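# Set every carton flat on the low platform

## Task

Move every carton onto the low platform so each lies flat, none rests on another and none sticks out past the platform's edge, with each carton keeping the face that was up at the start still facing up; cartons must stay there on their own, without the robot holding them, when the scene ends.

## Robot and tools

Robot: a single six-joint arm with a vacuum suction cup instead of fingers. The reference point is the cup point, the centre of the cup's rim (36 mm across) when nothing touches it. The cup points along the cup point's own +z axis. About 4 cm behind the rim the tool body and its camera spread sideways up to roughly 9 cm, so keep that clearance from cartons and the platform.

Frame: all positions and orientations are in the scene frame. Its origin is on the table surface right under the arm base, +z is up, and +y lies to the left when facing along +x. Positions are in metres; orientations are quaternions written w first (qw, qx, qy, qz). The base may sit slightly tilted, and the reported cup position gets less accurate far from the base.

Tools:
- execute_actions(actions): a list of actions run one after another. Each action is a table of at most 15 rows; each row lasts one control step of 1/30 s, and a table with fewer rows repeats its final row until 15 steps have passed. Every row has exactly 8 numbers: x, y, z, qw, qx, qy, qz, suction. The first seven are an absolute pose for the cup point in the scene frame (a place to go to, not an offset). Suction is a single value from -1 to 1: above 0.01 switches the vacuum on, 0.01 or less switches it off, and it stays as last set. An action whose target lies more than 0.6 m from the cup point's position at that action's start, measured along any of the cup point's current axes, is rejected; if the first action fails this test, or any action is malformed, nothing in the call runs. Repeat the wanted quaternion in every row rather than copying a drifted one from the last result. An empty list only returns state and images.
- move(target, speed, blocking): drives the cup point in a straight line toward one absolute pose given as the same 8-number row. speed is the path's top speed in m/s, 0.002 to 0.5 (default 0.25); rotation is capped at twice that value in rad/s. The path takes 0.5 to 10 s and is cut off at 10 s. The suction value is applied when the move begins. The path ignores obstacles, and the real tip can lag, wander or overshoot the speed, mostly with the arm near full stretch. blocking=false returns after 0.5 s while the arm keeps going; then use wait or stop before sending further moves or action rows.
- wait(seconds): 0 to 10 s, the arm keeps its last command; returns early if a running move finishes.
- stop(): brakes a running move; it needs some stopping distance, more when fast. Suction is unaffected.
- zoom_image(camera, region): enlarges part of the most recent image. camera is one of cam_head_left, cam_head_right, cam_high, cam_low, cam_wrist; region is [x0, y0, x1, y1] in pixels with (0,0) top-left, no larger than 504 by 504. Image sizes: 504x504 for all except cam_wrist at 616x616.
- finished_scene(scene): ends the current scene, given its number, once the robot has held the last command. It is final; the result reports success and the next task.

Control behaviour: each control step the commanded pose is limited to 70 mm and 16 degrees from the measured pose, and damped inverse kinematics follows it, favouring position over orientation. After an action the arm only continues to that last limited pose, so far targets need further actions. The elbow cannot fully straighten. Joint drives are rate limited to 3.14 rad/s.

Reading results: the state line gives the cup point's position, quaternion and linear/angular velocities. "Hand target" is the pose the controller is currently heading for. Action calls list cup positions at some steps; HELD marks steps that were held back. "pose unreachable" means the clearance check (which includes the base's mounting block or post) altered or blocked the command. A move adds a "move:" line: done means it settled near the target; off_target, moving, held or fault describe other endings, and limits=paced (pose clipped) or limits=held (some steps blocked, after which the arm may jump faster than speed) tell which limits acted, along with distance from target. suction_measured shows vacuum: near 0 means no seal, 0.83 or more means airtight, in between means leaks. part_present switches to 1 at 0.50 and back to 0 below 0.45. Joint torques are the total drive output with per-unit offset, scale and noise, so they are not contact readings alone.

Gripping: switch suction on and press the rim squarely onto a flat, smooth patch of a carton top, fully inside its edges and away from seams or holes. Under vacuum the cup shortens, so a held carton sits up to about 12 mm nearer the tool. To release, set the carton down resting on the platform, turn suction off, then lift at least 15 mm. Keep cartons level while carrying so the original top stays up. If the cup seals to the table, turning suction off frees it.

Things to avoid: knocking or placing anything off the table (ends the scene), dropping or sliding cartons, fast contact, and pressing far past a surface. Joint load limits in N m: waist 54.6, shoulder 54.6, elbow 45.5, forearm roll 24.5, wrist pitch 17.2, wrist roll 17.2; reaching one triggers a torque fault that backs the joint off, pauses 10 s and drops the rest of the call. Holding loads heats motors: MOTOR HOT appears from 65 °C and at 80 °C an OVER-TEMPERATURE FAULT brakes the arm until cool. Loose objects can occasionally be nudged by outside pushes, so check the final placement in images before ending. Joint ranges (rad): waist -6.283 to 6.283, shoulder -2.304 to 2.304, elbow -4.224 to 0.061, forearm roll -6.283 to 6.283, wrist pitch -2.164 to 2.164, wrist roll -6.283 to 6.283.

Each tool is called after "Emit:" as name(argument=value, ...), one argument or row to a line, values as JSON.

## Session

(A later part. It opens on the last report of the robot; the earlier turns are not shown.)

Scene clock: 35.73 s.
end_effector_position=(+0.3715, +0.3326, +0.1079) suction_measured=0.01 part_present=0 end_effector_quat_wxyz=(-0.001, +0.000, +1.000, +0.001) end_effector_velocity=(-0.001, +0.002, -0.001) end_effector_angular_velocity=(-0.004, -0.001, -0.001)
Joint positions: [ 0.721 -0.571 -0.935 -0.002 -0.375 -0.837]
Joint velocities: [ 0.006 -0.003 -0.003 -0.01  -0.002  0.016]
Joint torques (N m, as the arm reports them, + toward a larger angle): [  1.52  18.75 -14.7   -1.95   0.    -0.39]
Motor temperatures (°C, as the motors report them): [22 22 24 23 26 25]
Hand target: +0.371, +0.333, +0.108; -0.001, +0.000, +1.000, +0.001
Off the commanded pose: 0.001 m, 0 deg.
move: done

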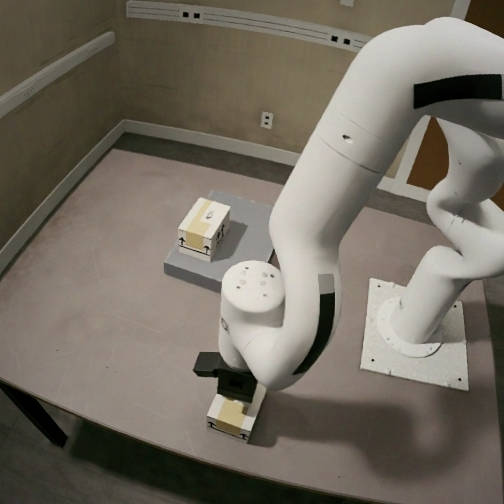

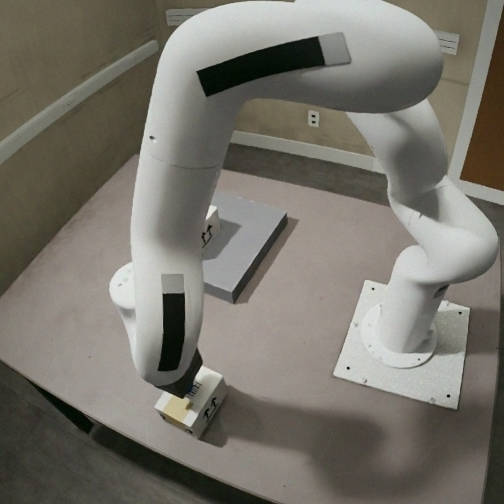

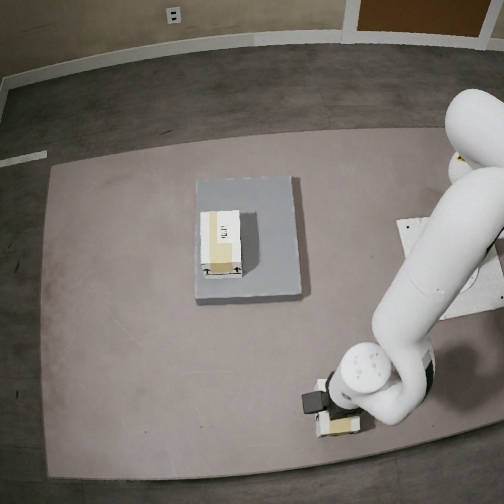

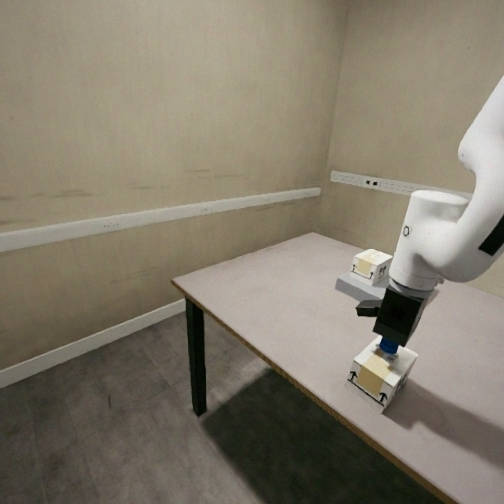

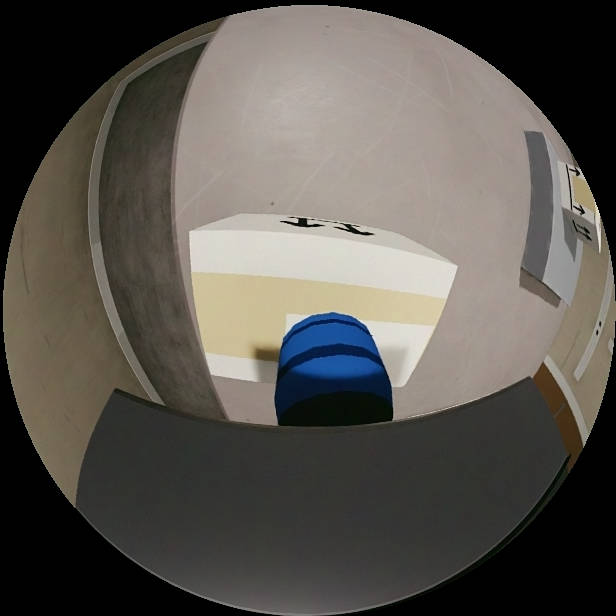

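Emit:
move(
  target=[0.372,0.336,0.082,0,0,1,0,1],
  speed=0.05,
)

Scene clock: 38.37 s.
end_effector_position=(+0.3720, +0.3360, +0.0821) suction_measured=0.84 part_present=1 end_effector_quat_wxyz=(-0.000, +0.000, +1.000, -0.000) end_effector_velocity=(-0.000, -0.000, -0.001) end_effector_angular_velocity=(-0.001, +0.001, -0.001)
Joint positions: [ 0.726 -0.629 -0.946 -0.011 -0.329 -0.824]
Joint velocities: [-0.    -0.002 -0.    -0.    -0.     0.001]
Joint torques (N m, as the arm reports them, + toward a larger angle): [  0.91  20.44 -15.51  -1.77   0.09  -0.39]
Motor temperatures (°C, as the motors report them): [22 22 24 23 26 25]
Hand target: +0.372, +0.336, +0.082; +0.000, +0.000, +1.000, -0.000
Off the commanded pose: 0.000 m, 0 deg.
move: done

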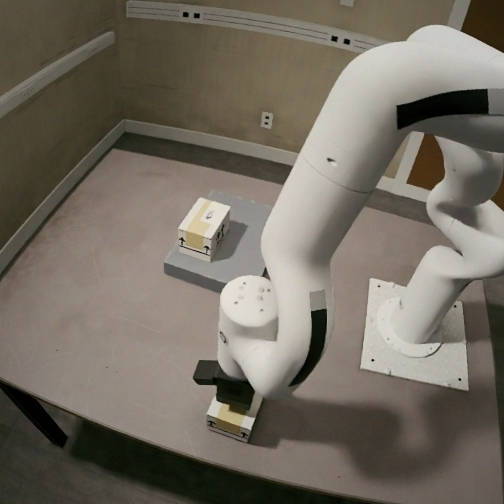

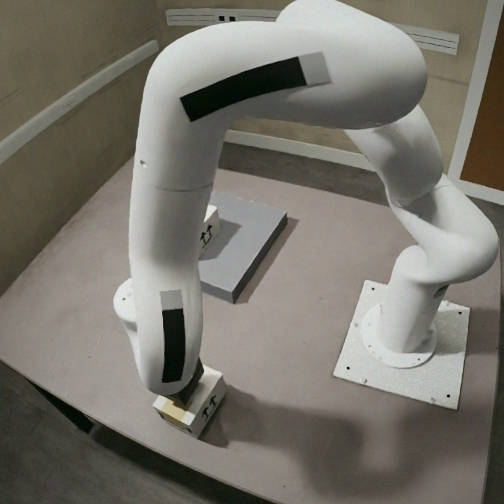

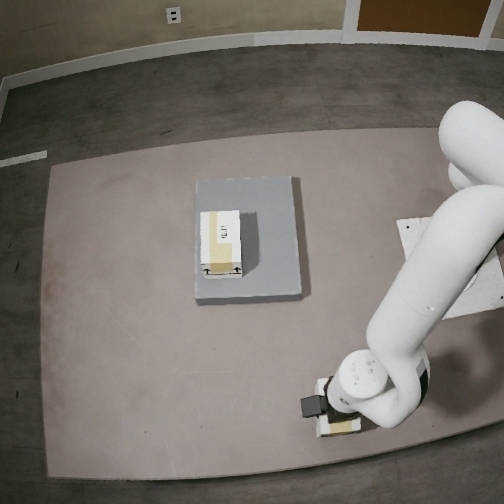

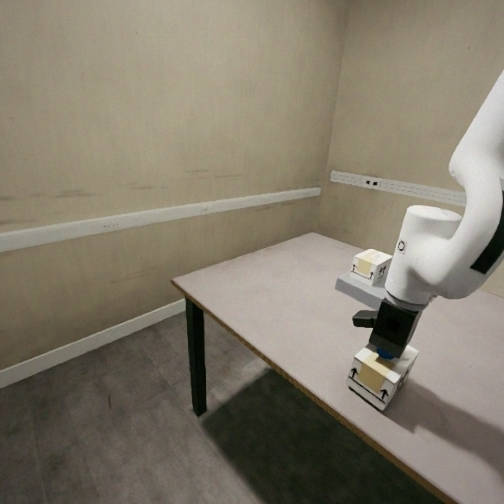

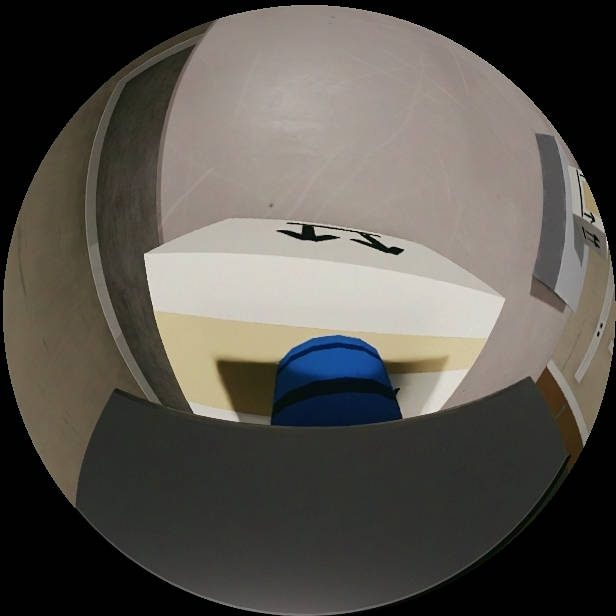

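Emit:
move(
  target=[0.41,0.18,0.15,0,0,1,0,1],
  speed=0.3,
)

Emit:
move(
  target=[0.472,-0.06,0.14,0,0,1,0,1],
  speed=0.3,
)

Emit:
move(
  target=[0.472,-0.06,0.1235,0,0,1,0,1],
  speed=0.035,
)

Emit:
zoom_image(
  camera="cam_head_right",
  region=[150, 170, 300, 320],
)

Scene clock: 43.97 s.
end_effector_position=(+0.4100, +0.1801, +0.1496) suction_measured=0.89 part_present=1 end_effector_quat_wxyz=(+0.000, -0.000, +1.000, -0.000) end_effector_velocity=(+0.001, -0.001, +0.001) end_effector_angular_velocity=(+0.002, +0.000, +0.000)
Joint positions: [ 0.41  -0.389 -0.788 -0.019 -0.408 -1.134]
Joint velocities: [-0.004  0.002  0.     0.004 -0.002 -0.008]
Joint torques (N m, as the arm reports them, + toward a larger angle): [  1.04  16.07 -16.4   -1.93  -0.04  -0.4 ]
Motor temperatures (°C, as the motors report them): [22 22 24 23 26 25]
Hand target: +0.410, +0.180, +0.150; +0.000, -0.000, +1.000, -0.000
Off the commanded pose: 0.000 m, 0 deg.
move: done

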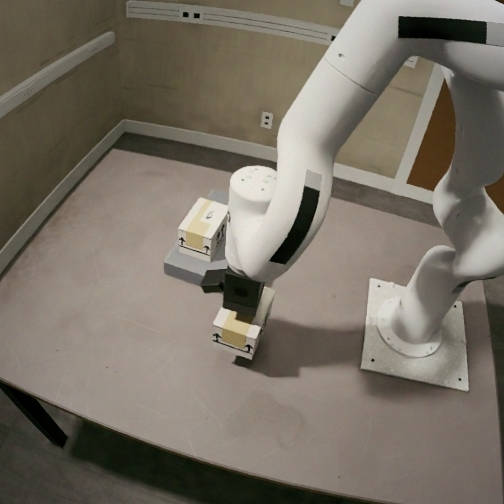

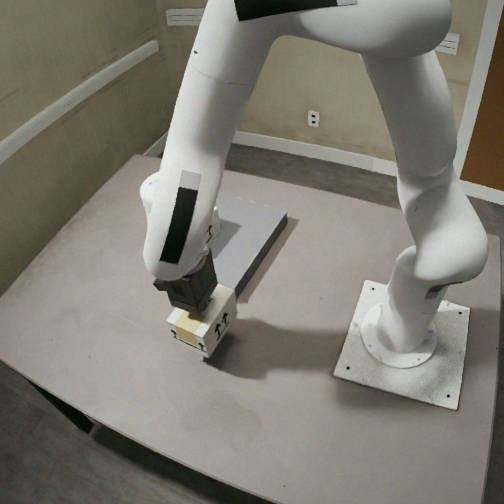

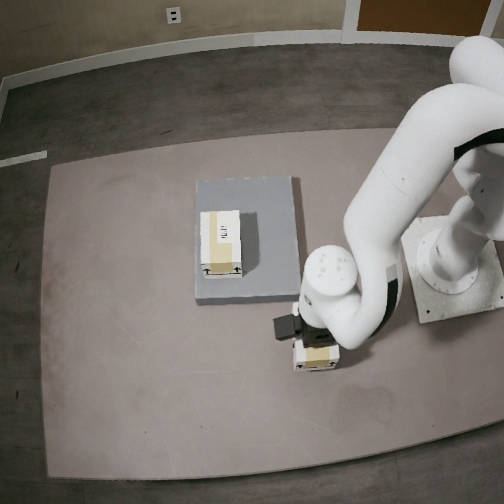

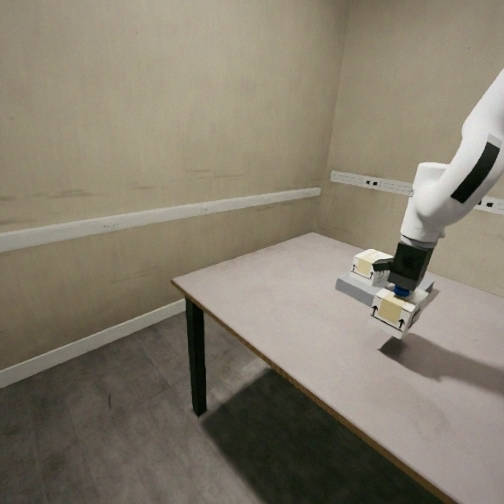

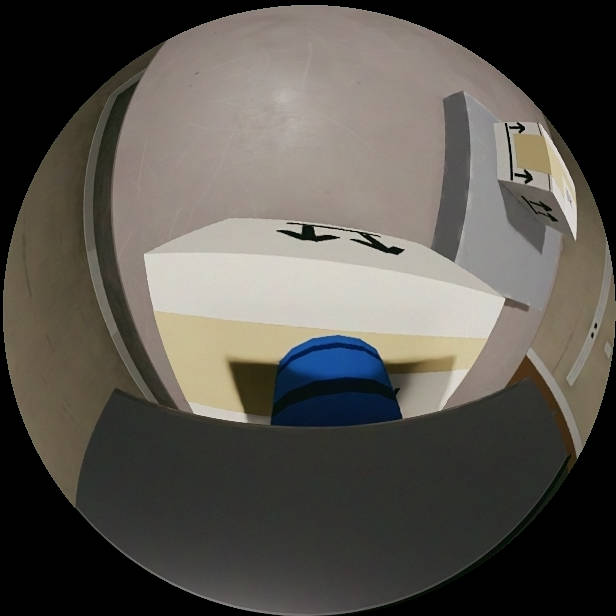

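Scene clock: 45.33 s.
end_effector_position=(+0.4724, -0.0598, +0.1401) suction_measured=0.89 part_present=1 end_effector_quat_wxyz=(+0.000, -0.000, +1.000, -0.001) end_effector_velocity=(+0.001, -0.002, -0.001) end_effector_angular_velocity=(+0.001, -0.001, +0.001)
Joint positions: [-0.127 -0.454 -0.862 -0.031 -0.412 -1.66 ]
Joint velocities: [-0.005 -0.003 -0.003  0.004  0.001 -0.009]
Joint torques (N m, as the arm reports them, + toward a larger angle): [  1.18  18.46 -16.34  -1.85  -0.02  -0.26]
Motor temperatures (°C, as the motors report them): [22 22 24 23 26 25]
Hand target: +0.472, -0.060, +0.140; +0.000, +0.000, +1.000, -0.001
Off the commanded pose: 0.000 m, 0 deg.
move: done

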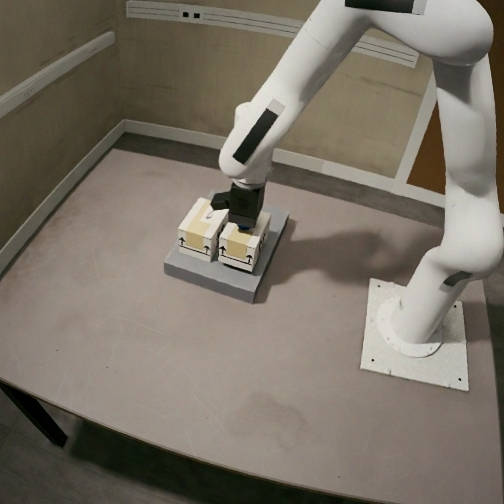

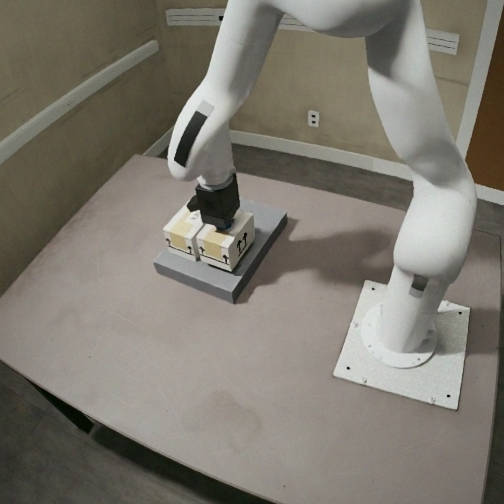

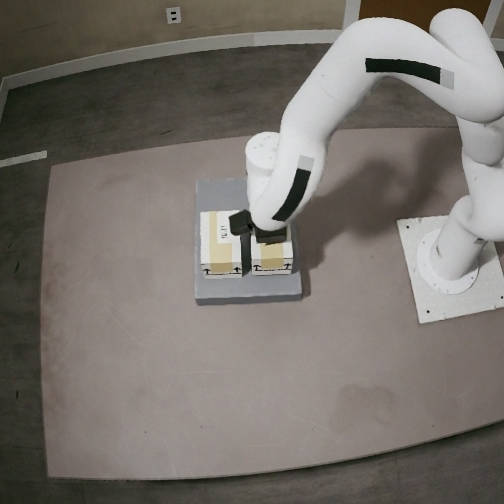

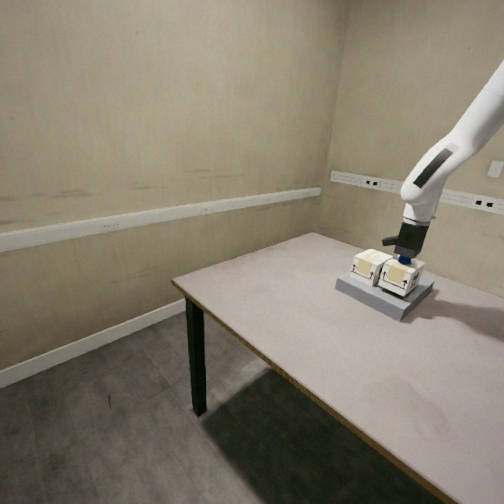

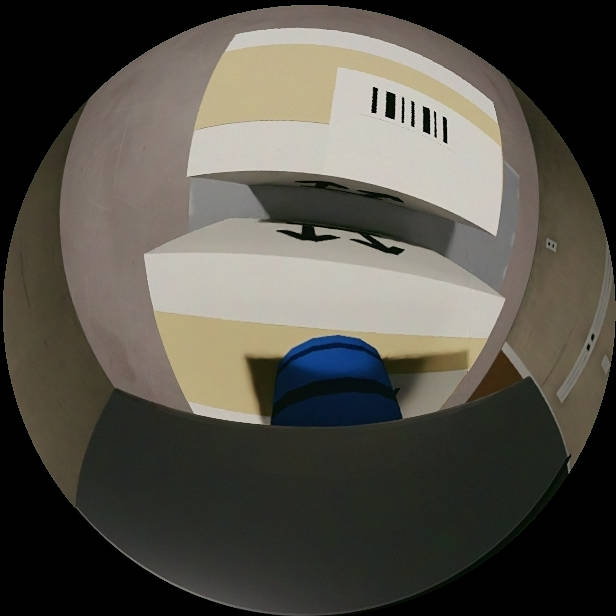

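Scene clock: 46.10 s.
end_effector_position=(+0.4721, -0.0600, +0.1236) suction_measured=0.89 part_present=1 end_effector_quat_wxyz=(+0.000, +0.000, +1.000, -0.000) end_effector_velocity=(+0.000, -0.000, -0.001) end_effector_angular_velocity=(+0.001, -0.001, -0.003)
Joint positions: [-0.129 -0.488 -0.86  -0.029 -0.378 -1.662]
Joint velocities: [-0.001 -0.002 -0.001  0.002  0.002 -0.   ]
Joint torques (N m, as the arm reports them, + toward a larger angle): [  1.62  18.82 -16.01  -2.    -0.08  -0.39]
Motor temperatures (°C, as the motors report them): [22 22 24 23 26 25]
Hand target: +0.472, -0.060, +0.124; -0.000, +0.000, +1.000, -0.000
Off the commanded pose: 0.000 m, 0 deg.
move: done

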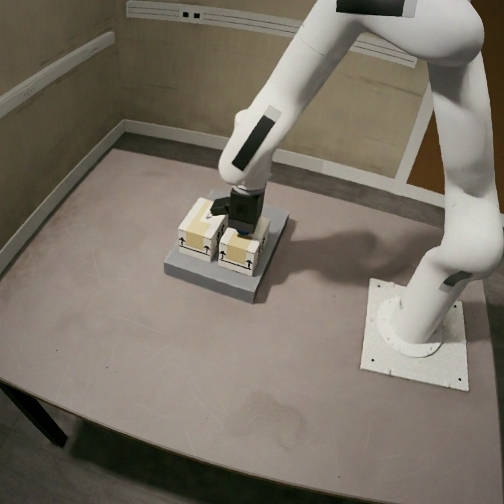

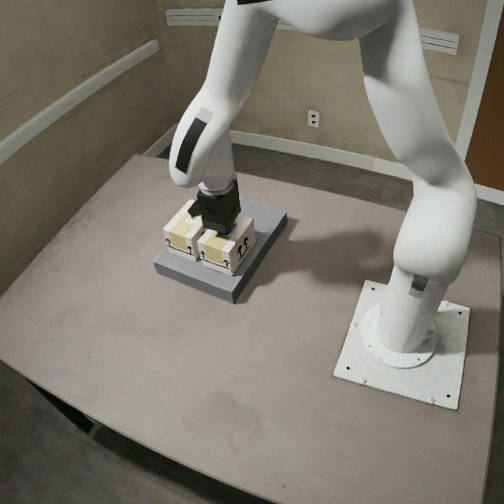

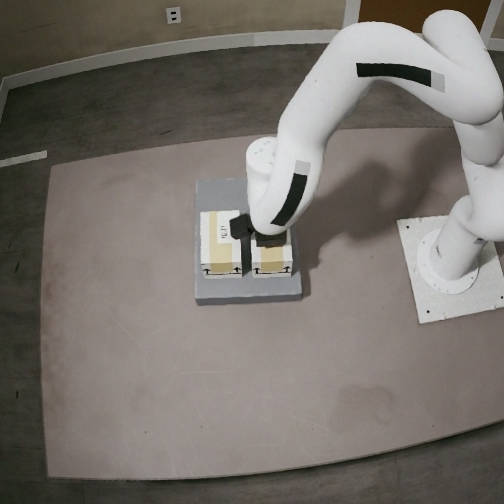

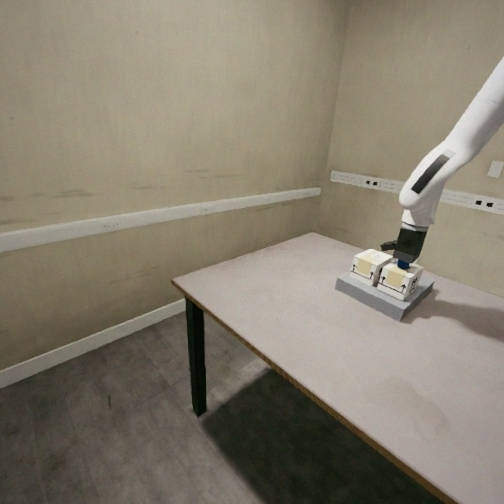

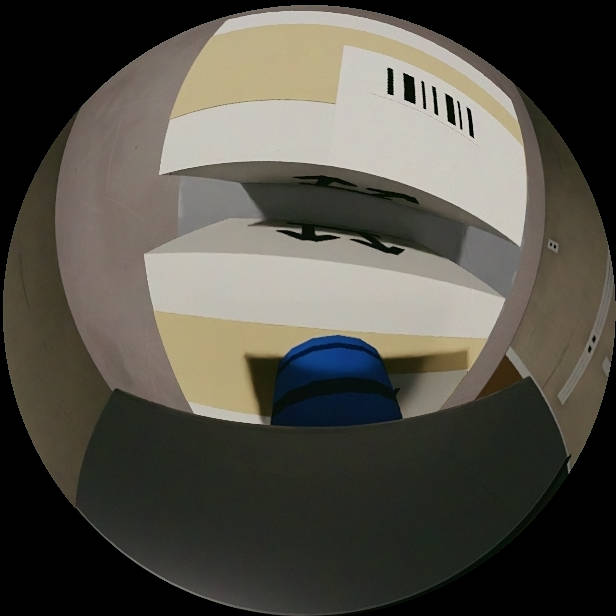

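Region (150, 170, 300, 320) of cam_head_right's 504x504 image, scaled by 3.360, with more detail than that image has.

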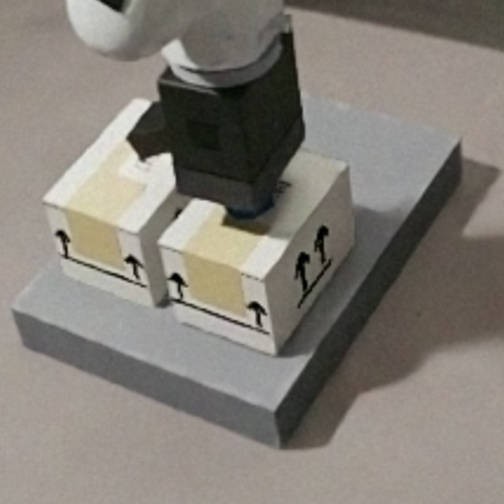

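Emit:
execute_actions(
  actions=[
    [[0.472,-0.06,0.123,0,0,1,0,1],[0.472,-0.06,0.1225,0,0,1,0,1],[0.472,-0.06,0.1222,0,0,1,0,1],[0.472,-0.06,0.1222,0,0,1,0,1],[0.472,-0.06,0.1222,0,0,1,0,1],[0.472,-0.06,0.1222,0,0,1,0,1],[0.472,-0.06,0.1222,0,0,1,0,1],[0.472,-0.06,0.1222,0,0,1,0,1],[0.472,-0.06,0.1225,0,0,1,0,0]],
  ],
)

Emit:
move(
  target=[0.472,-0.06,0.17,0,0,1,0,0],
  speed=0.15,
)

Scene clock: 54.13 s.
end_effector_position=(+0.4725, -0.0600, +0.1231) suction_measured=0.01 part_present=0 end_effector_quat_wxyz=(+0.000, -0.000, +1.000, -0.000) end_effector_velocity=(-0.002, -0.000, -0.004) end_effector_angular_velocity=(+0.000, +0.003, -0.000)
Joint positions: [-0.129 -0.489 -0.861 -0.029 -0.376 -1.662]
Joint velocities: [-0.001 -0.005  0.003 -0.001  0.005  0.   ]
Joint torques (N m, as the arm reports them, + toward a larger angle): [  0.75  14.52 -12.98  -1.6    0.59  -0.38]
Motor temperatures (°C, as the motors report them): [22 22 24 23 26 25]
Hand target: +0.472, -0.060, +0.123; -0.000, +0.000, +1.000, -0.000
Off the commanded pose: 0.001 m, 0 deg.
Step readings (end_effector_position):
0: (+0.4720, -0.0600, +0.1235)
1: (+0.4720, -0.0600, +0.1235)
2: (+0.4721, -0.0600, +0.1234)
4: (+0.4721, -0.0600, +0.1229)
8: (+0.4720, -0.0600, +0.1223)
15: end_effector_position above

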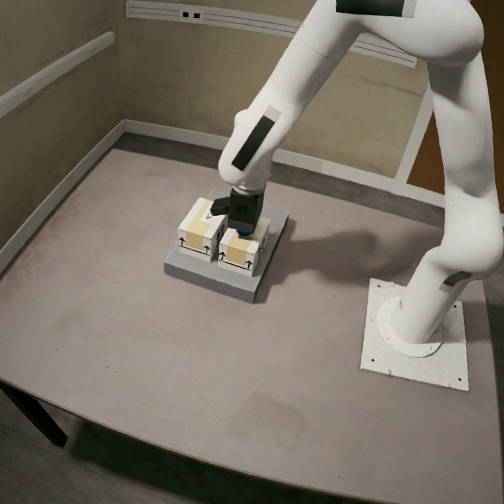

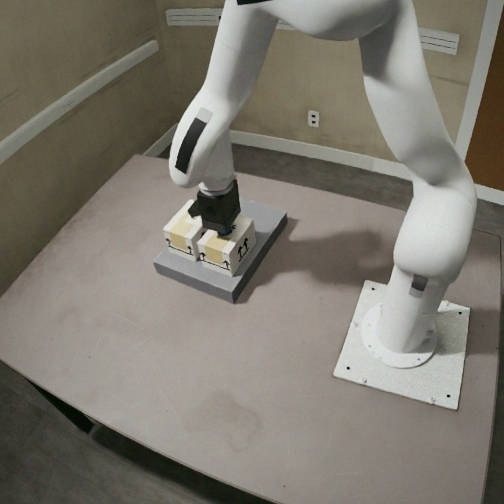

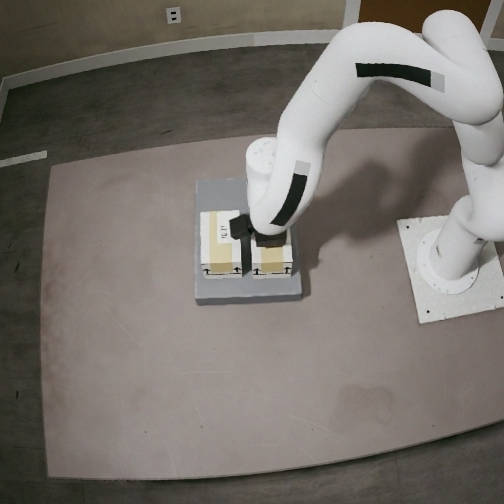

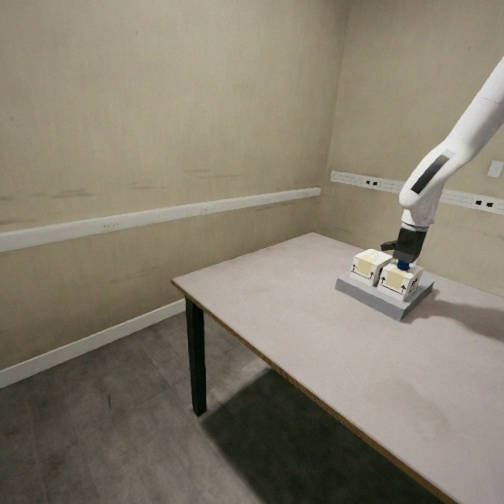

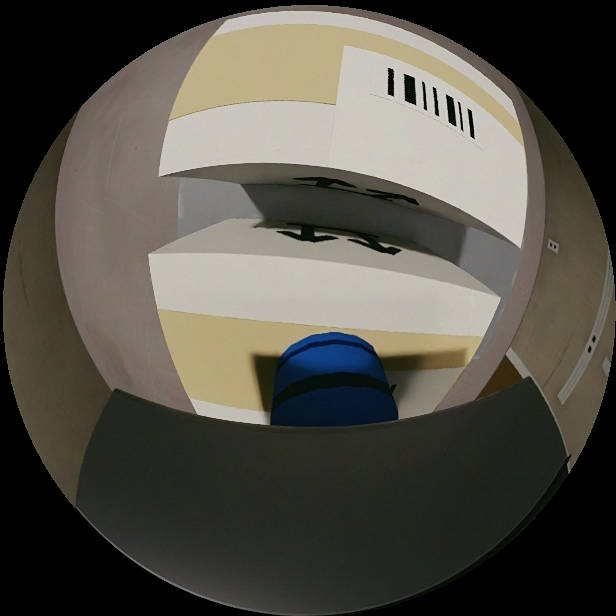

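Scene clock: 54.97 s.
end_effector_position=(+0.4718, -0.0599, +0.1697) suction_measured=0.01 part_present=0 end_effector_quat_wxyz=(-0.000, -0.000, +1.000, +0.000) end_effector_velocity=(+0.001, +0.001, +0.002) end_effector_angular_velocity=(-0.000, -0.003, +0.001)
Joint positions: [-0.128 -0.396 -0.868 -0.022 -0.477 -1.668]
Joint velocities: [ 0.001  0.004 -0.001  0.    -0.002  0.001]
Joint torques (N m, as the arm reports them, + toward a larger angle): [  1.25  15.   -16.16  -1.5   -0.11  -0.41]
Motor temperatures (°C, as the motors report them): [22 22 24 23 26 25]
Hand target: +0.472, -0.060, +0.170; +0.000, -0.000, +1.000, +0.000
Off the commanded pose: 0.000 m, 0 deg.
move: done

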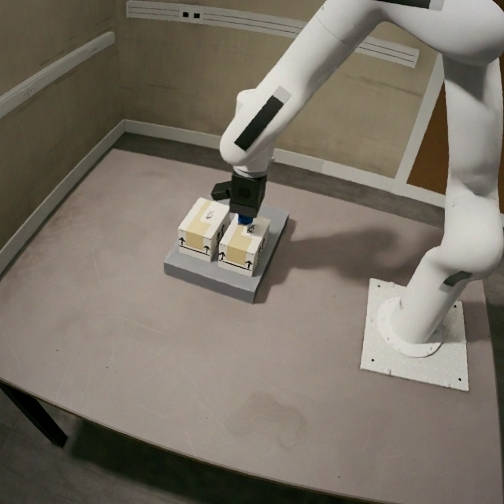

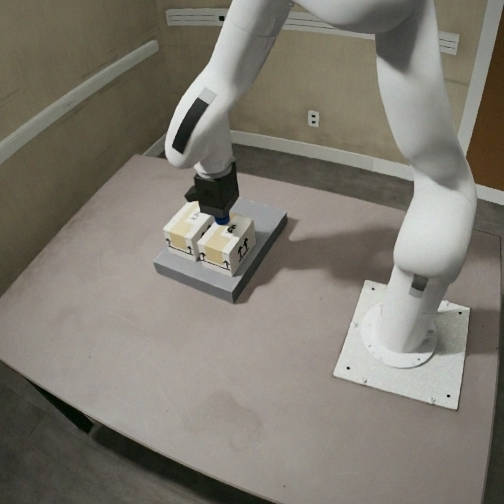

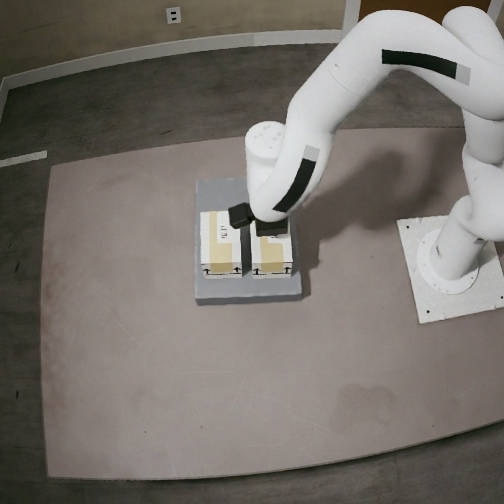

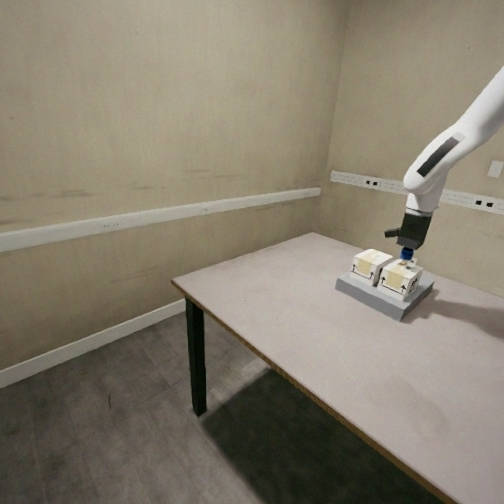

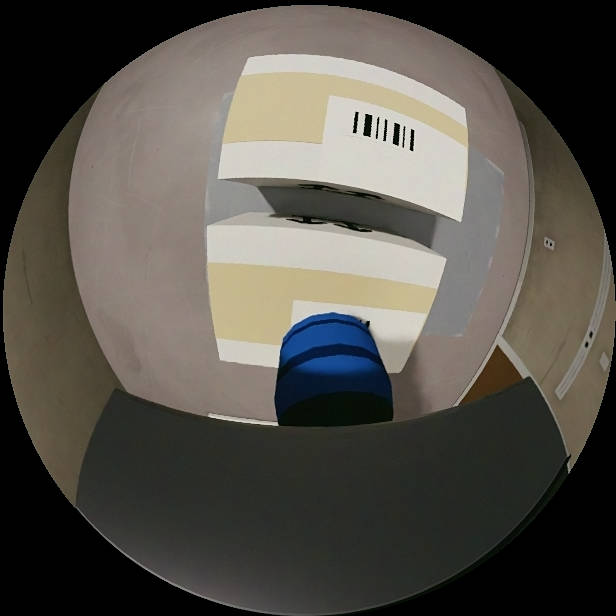

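Emit:
finished_scene(
  scene=2,
)

The scene is finished: the task was done.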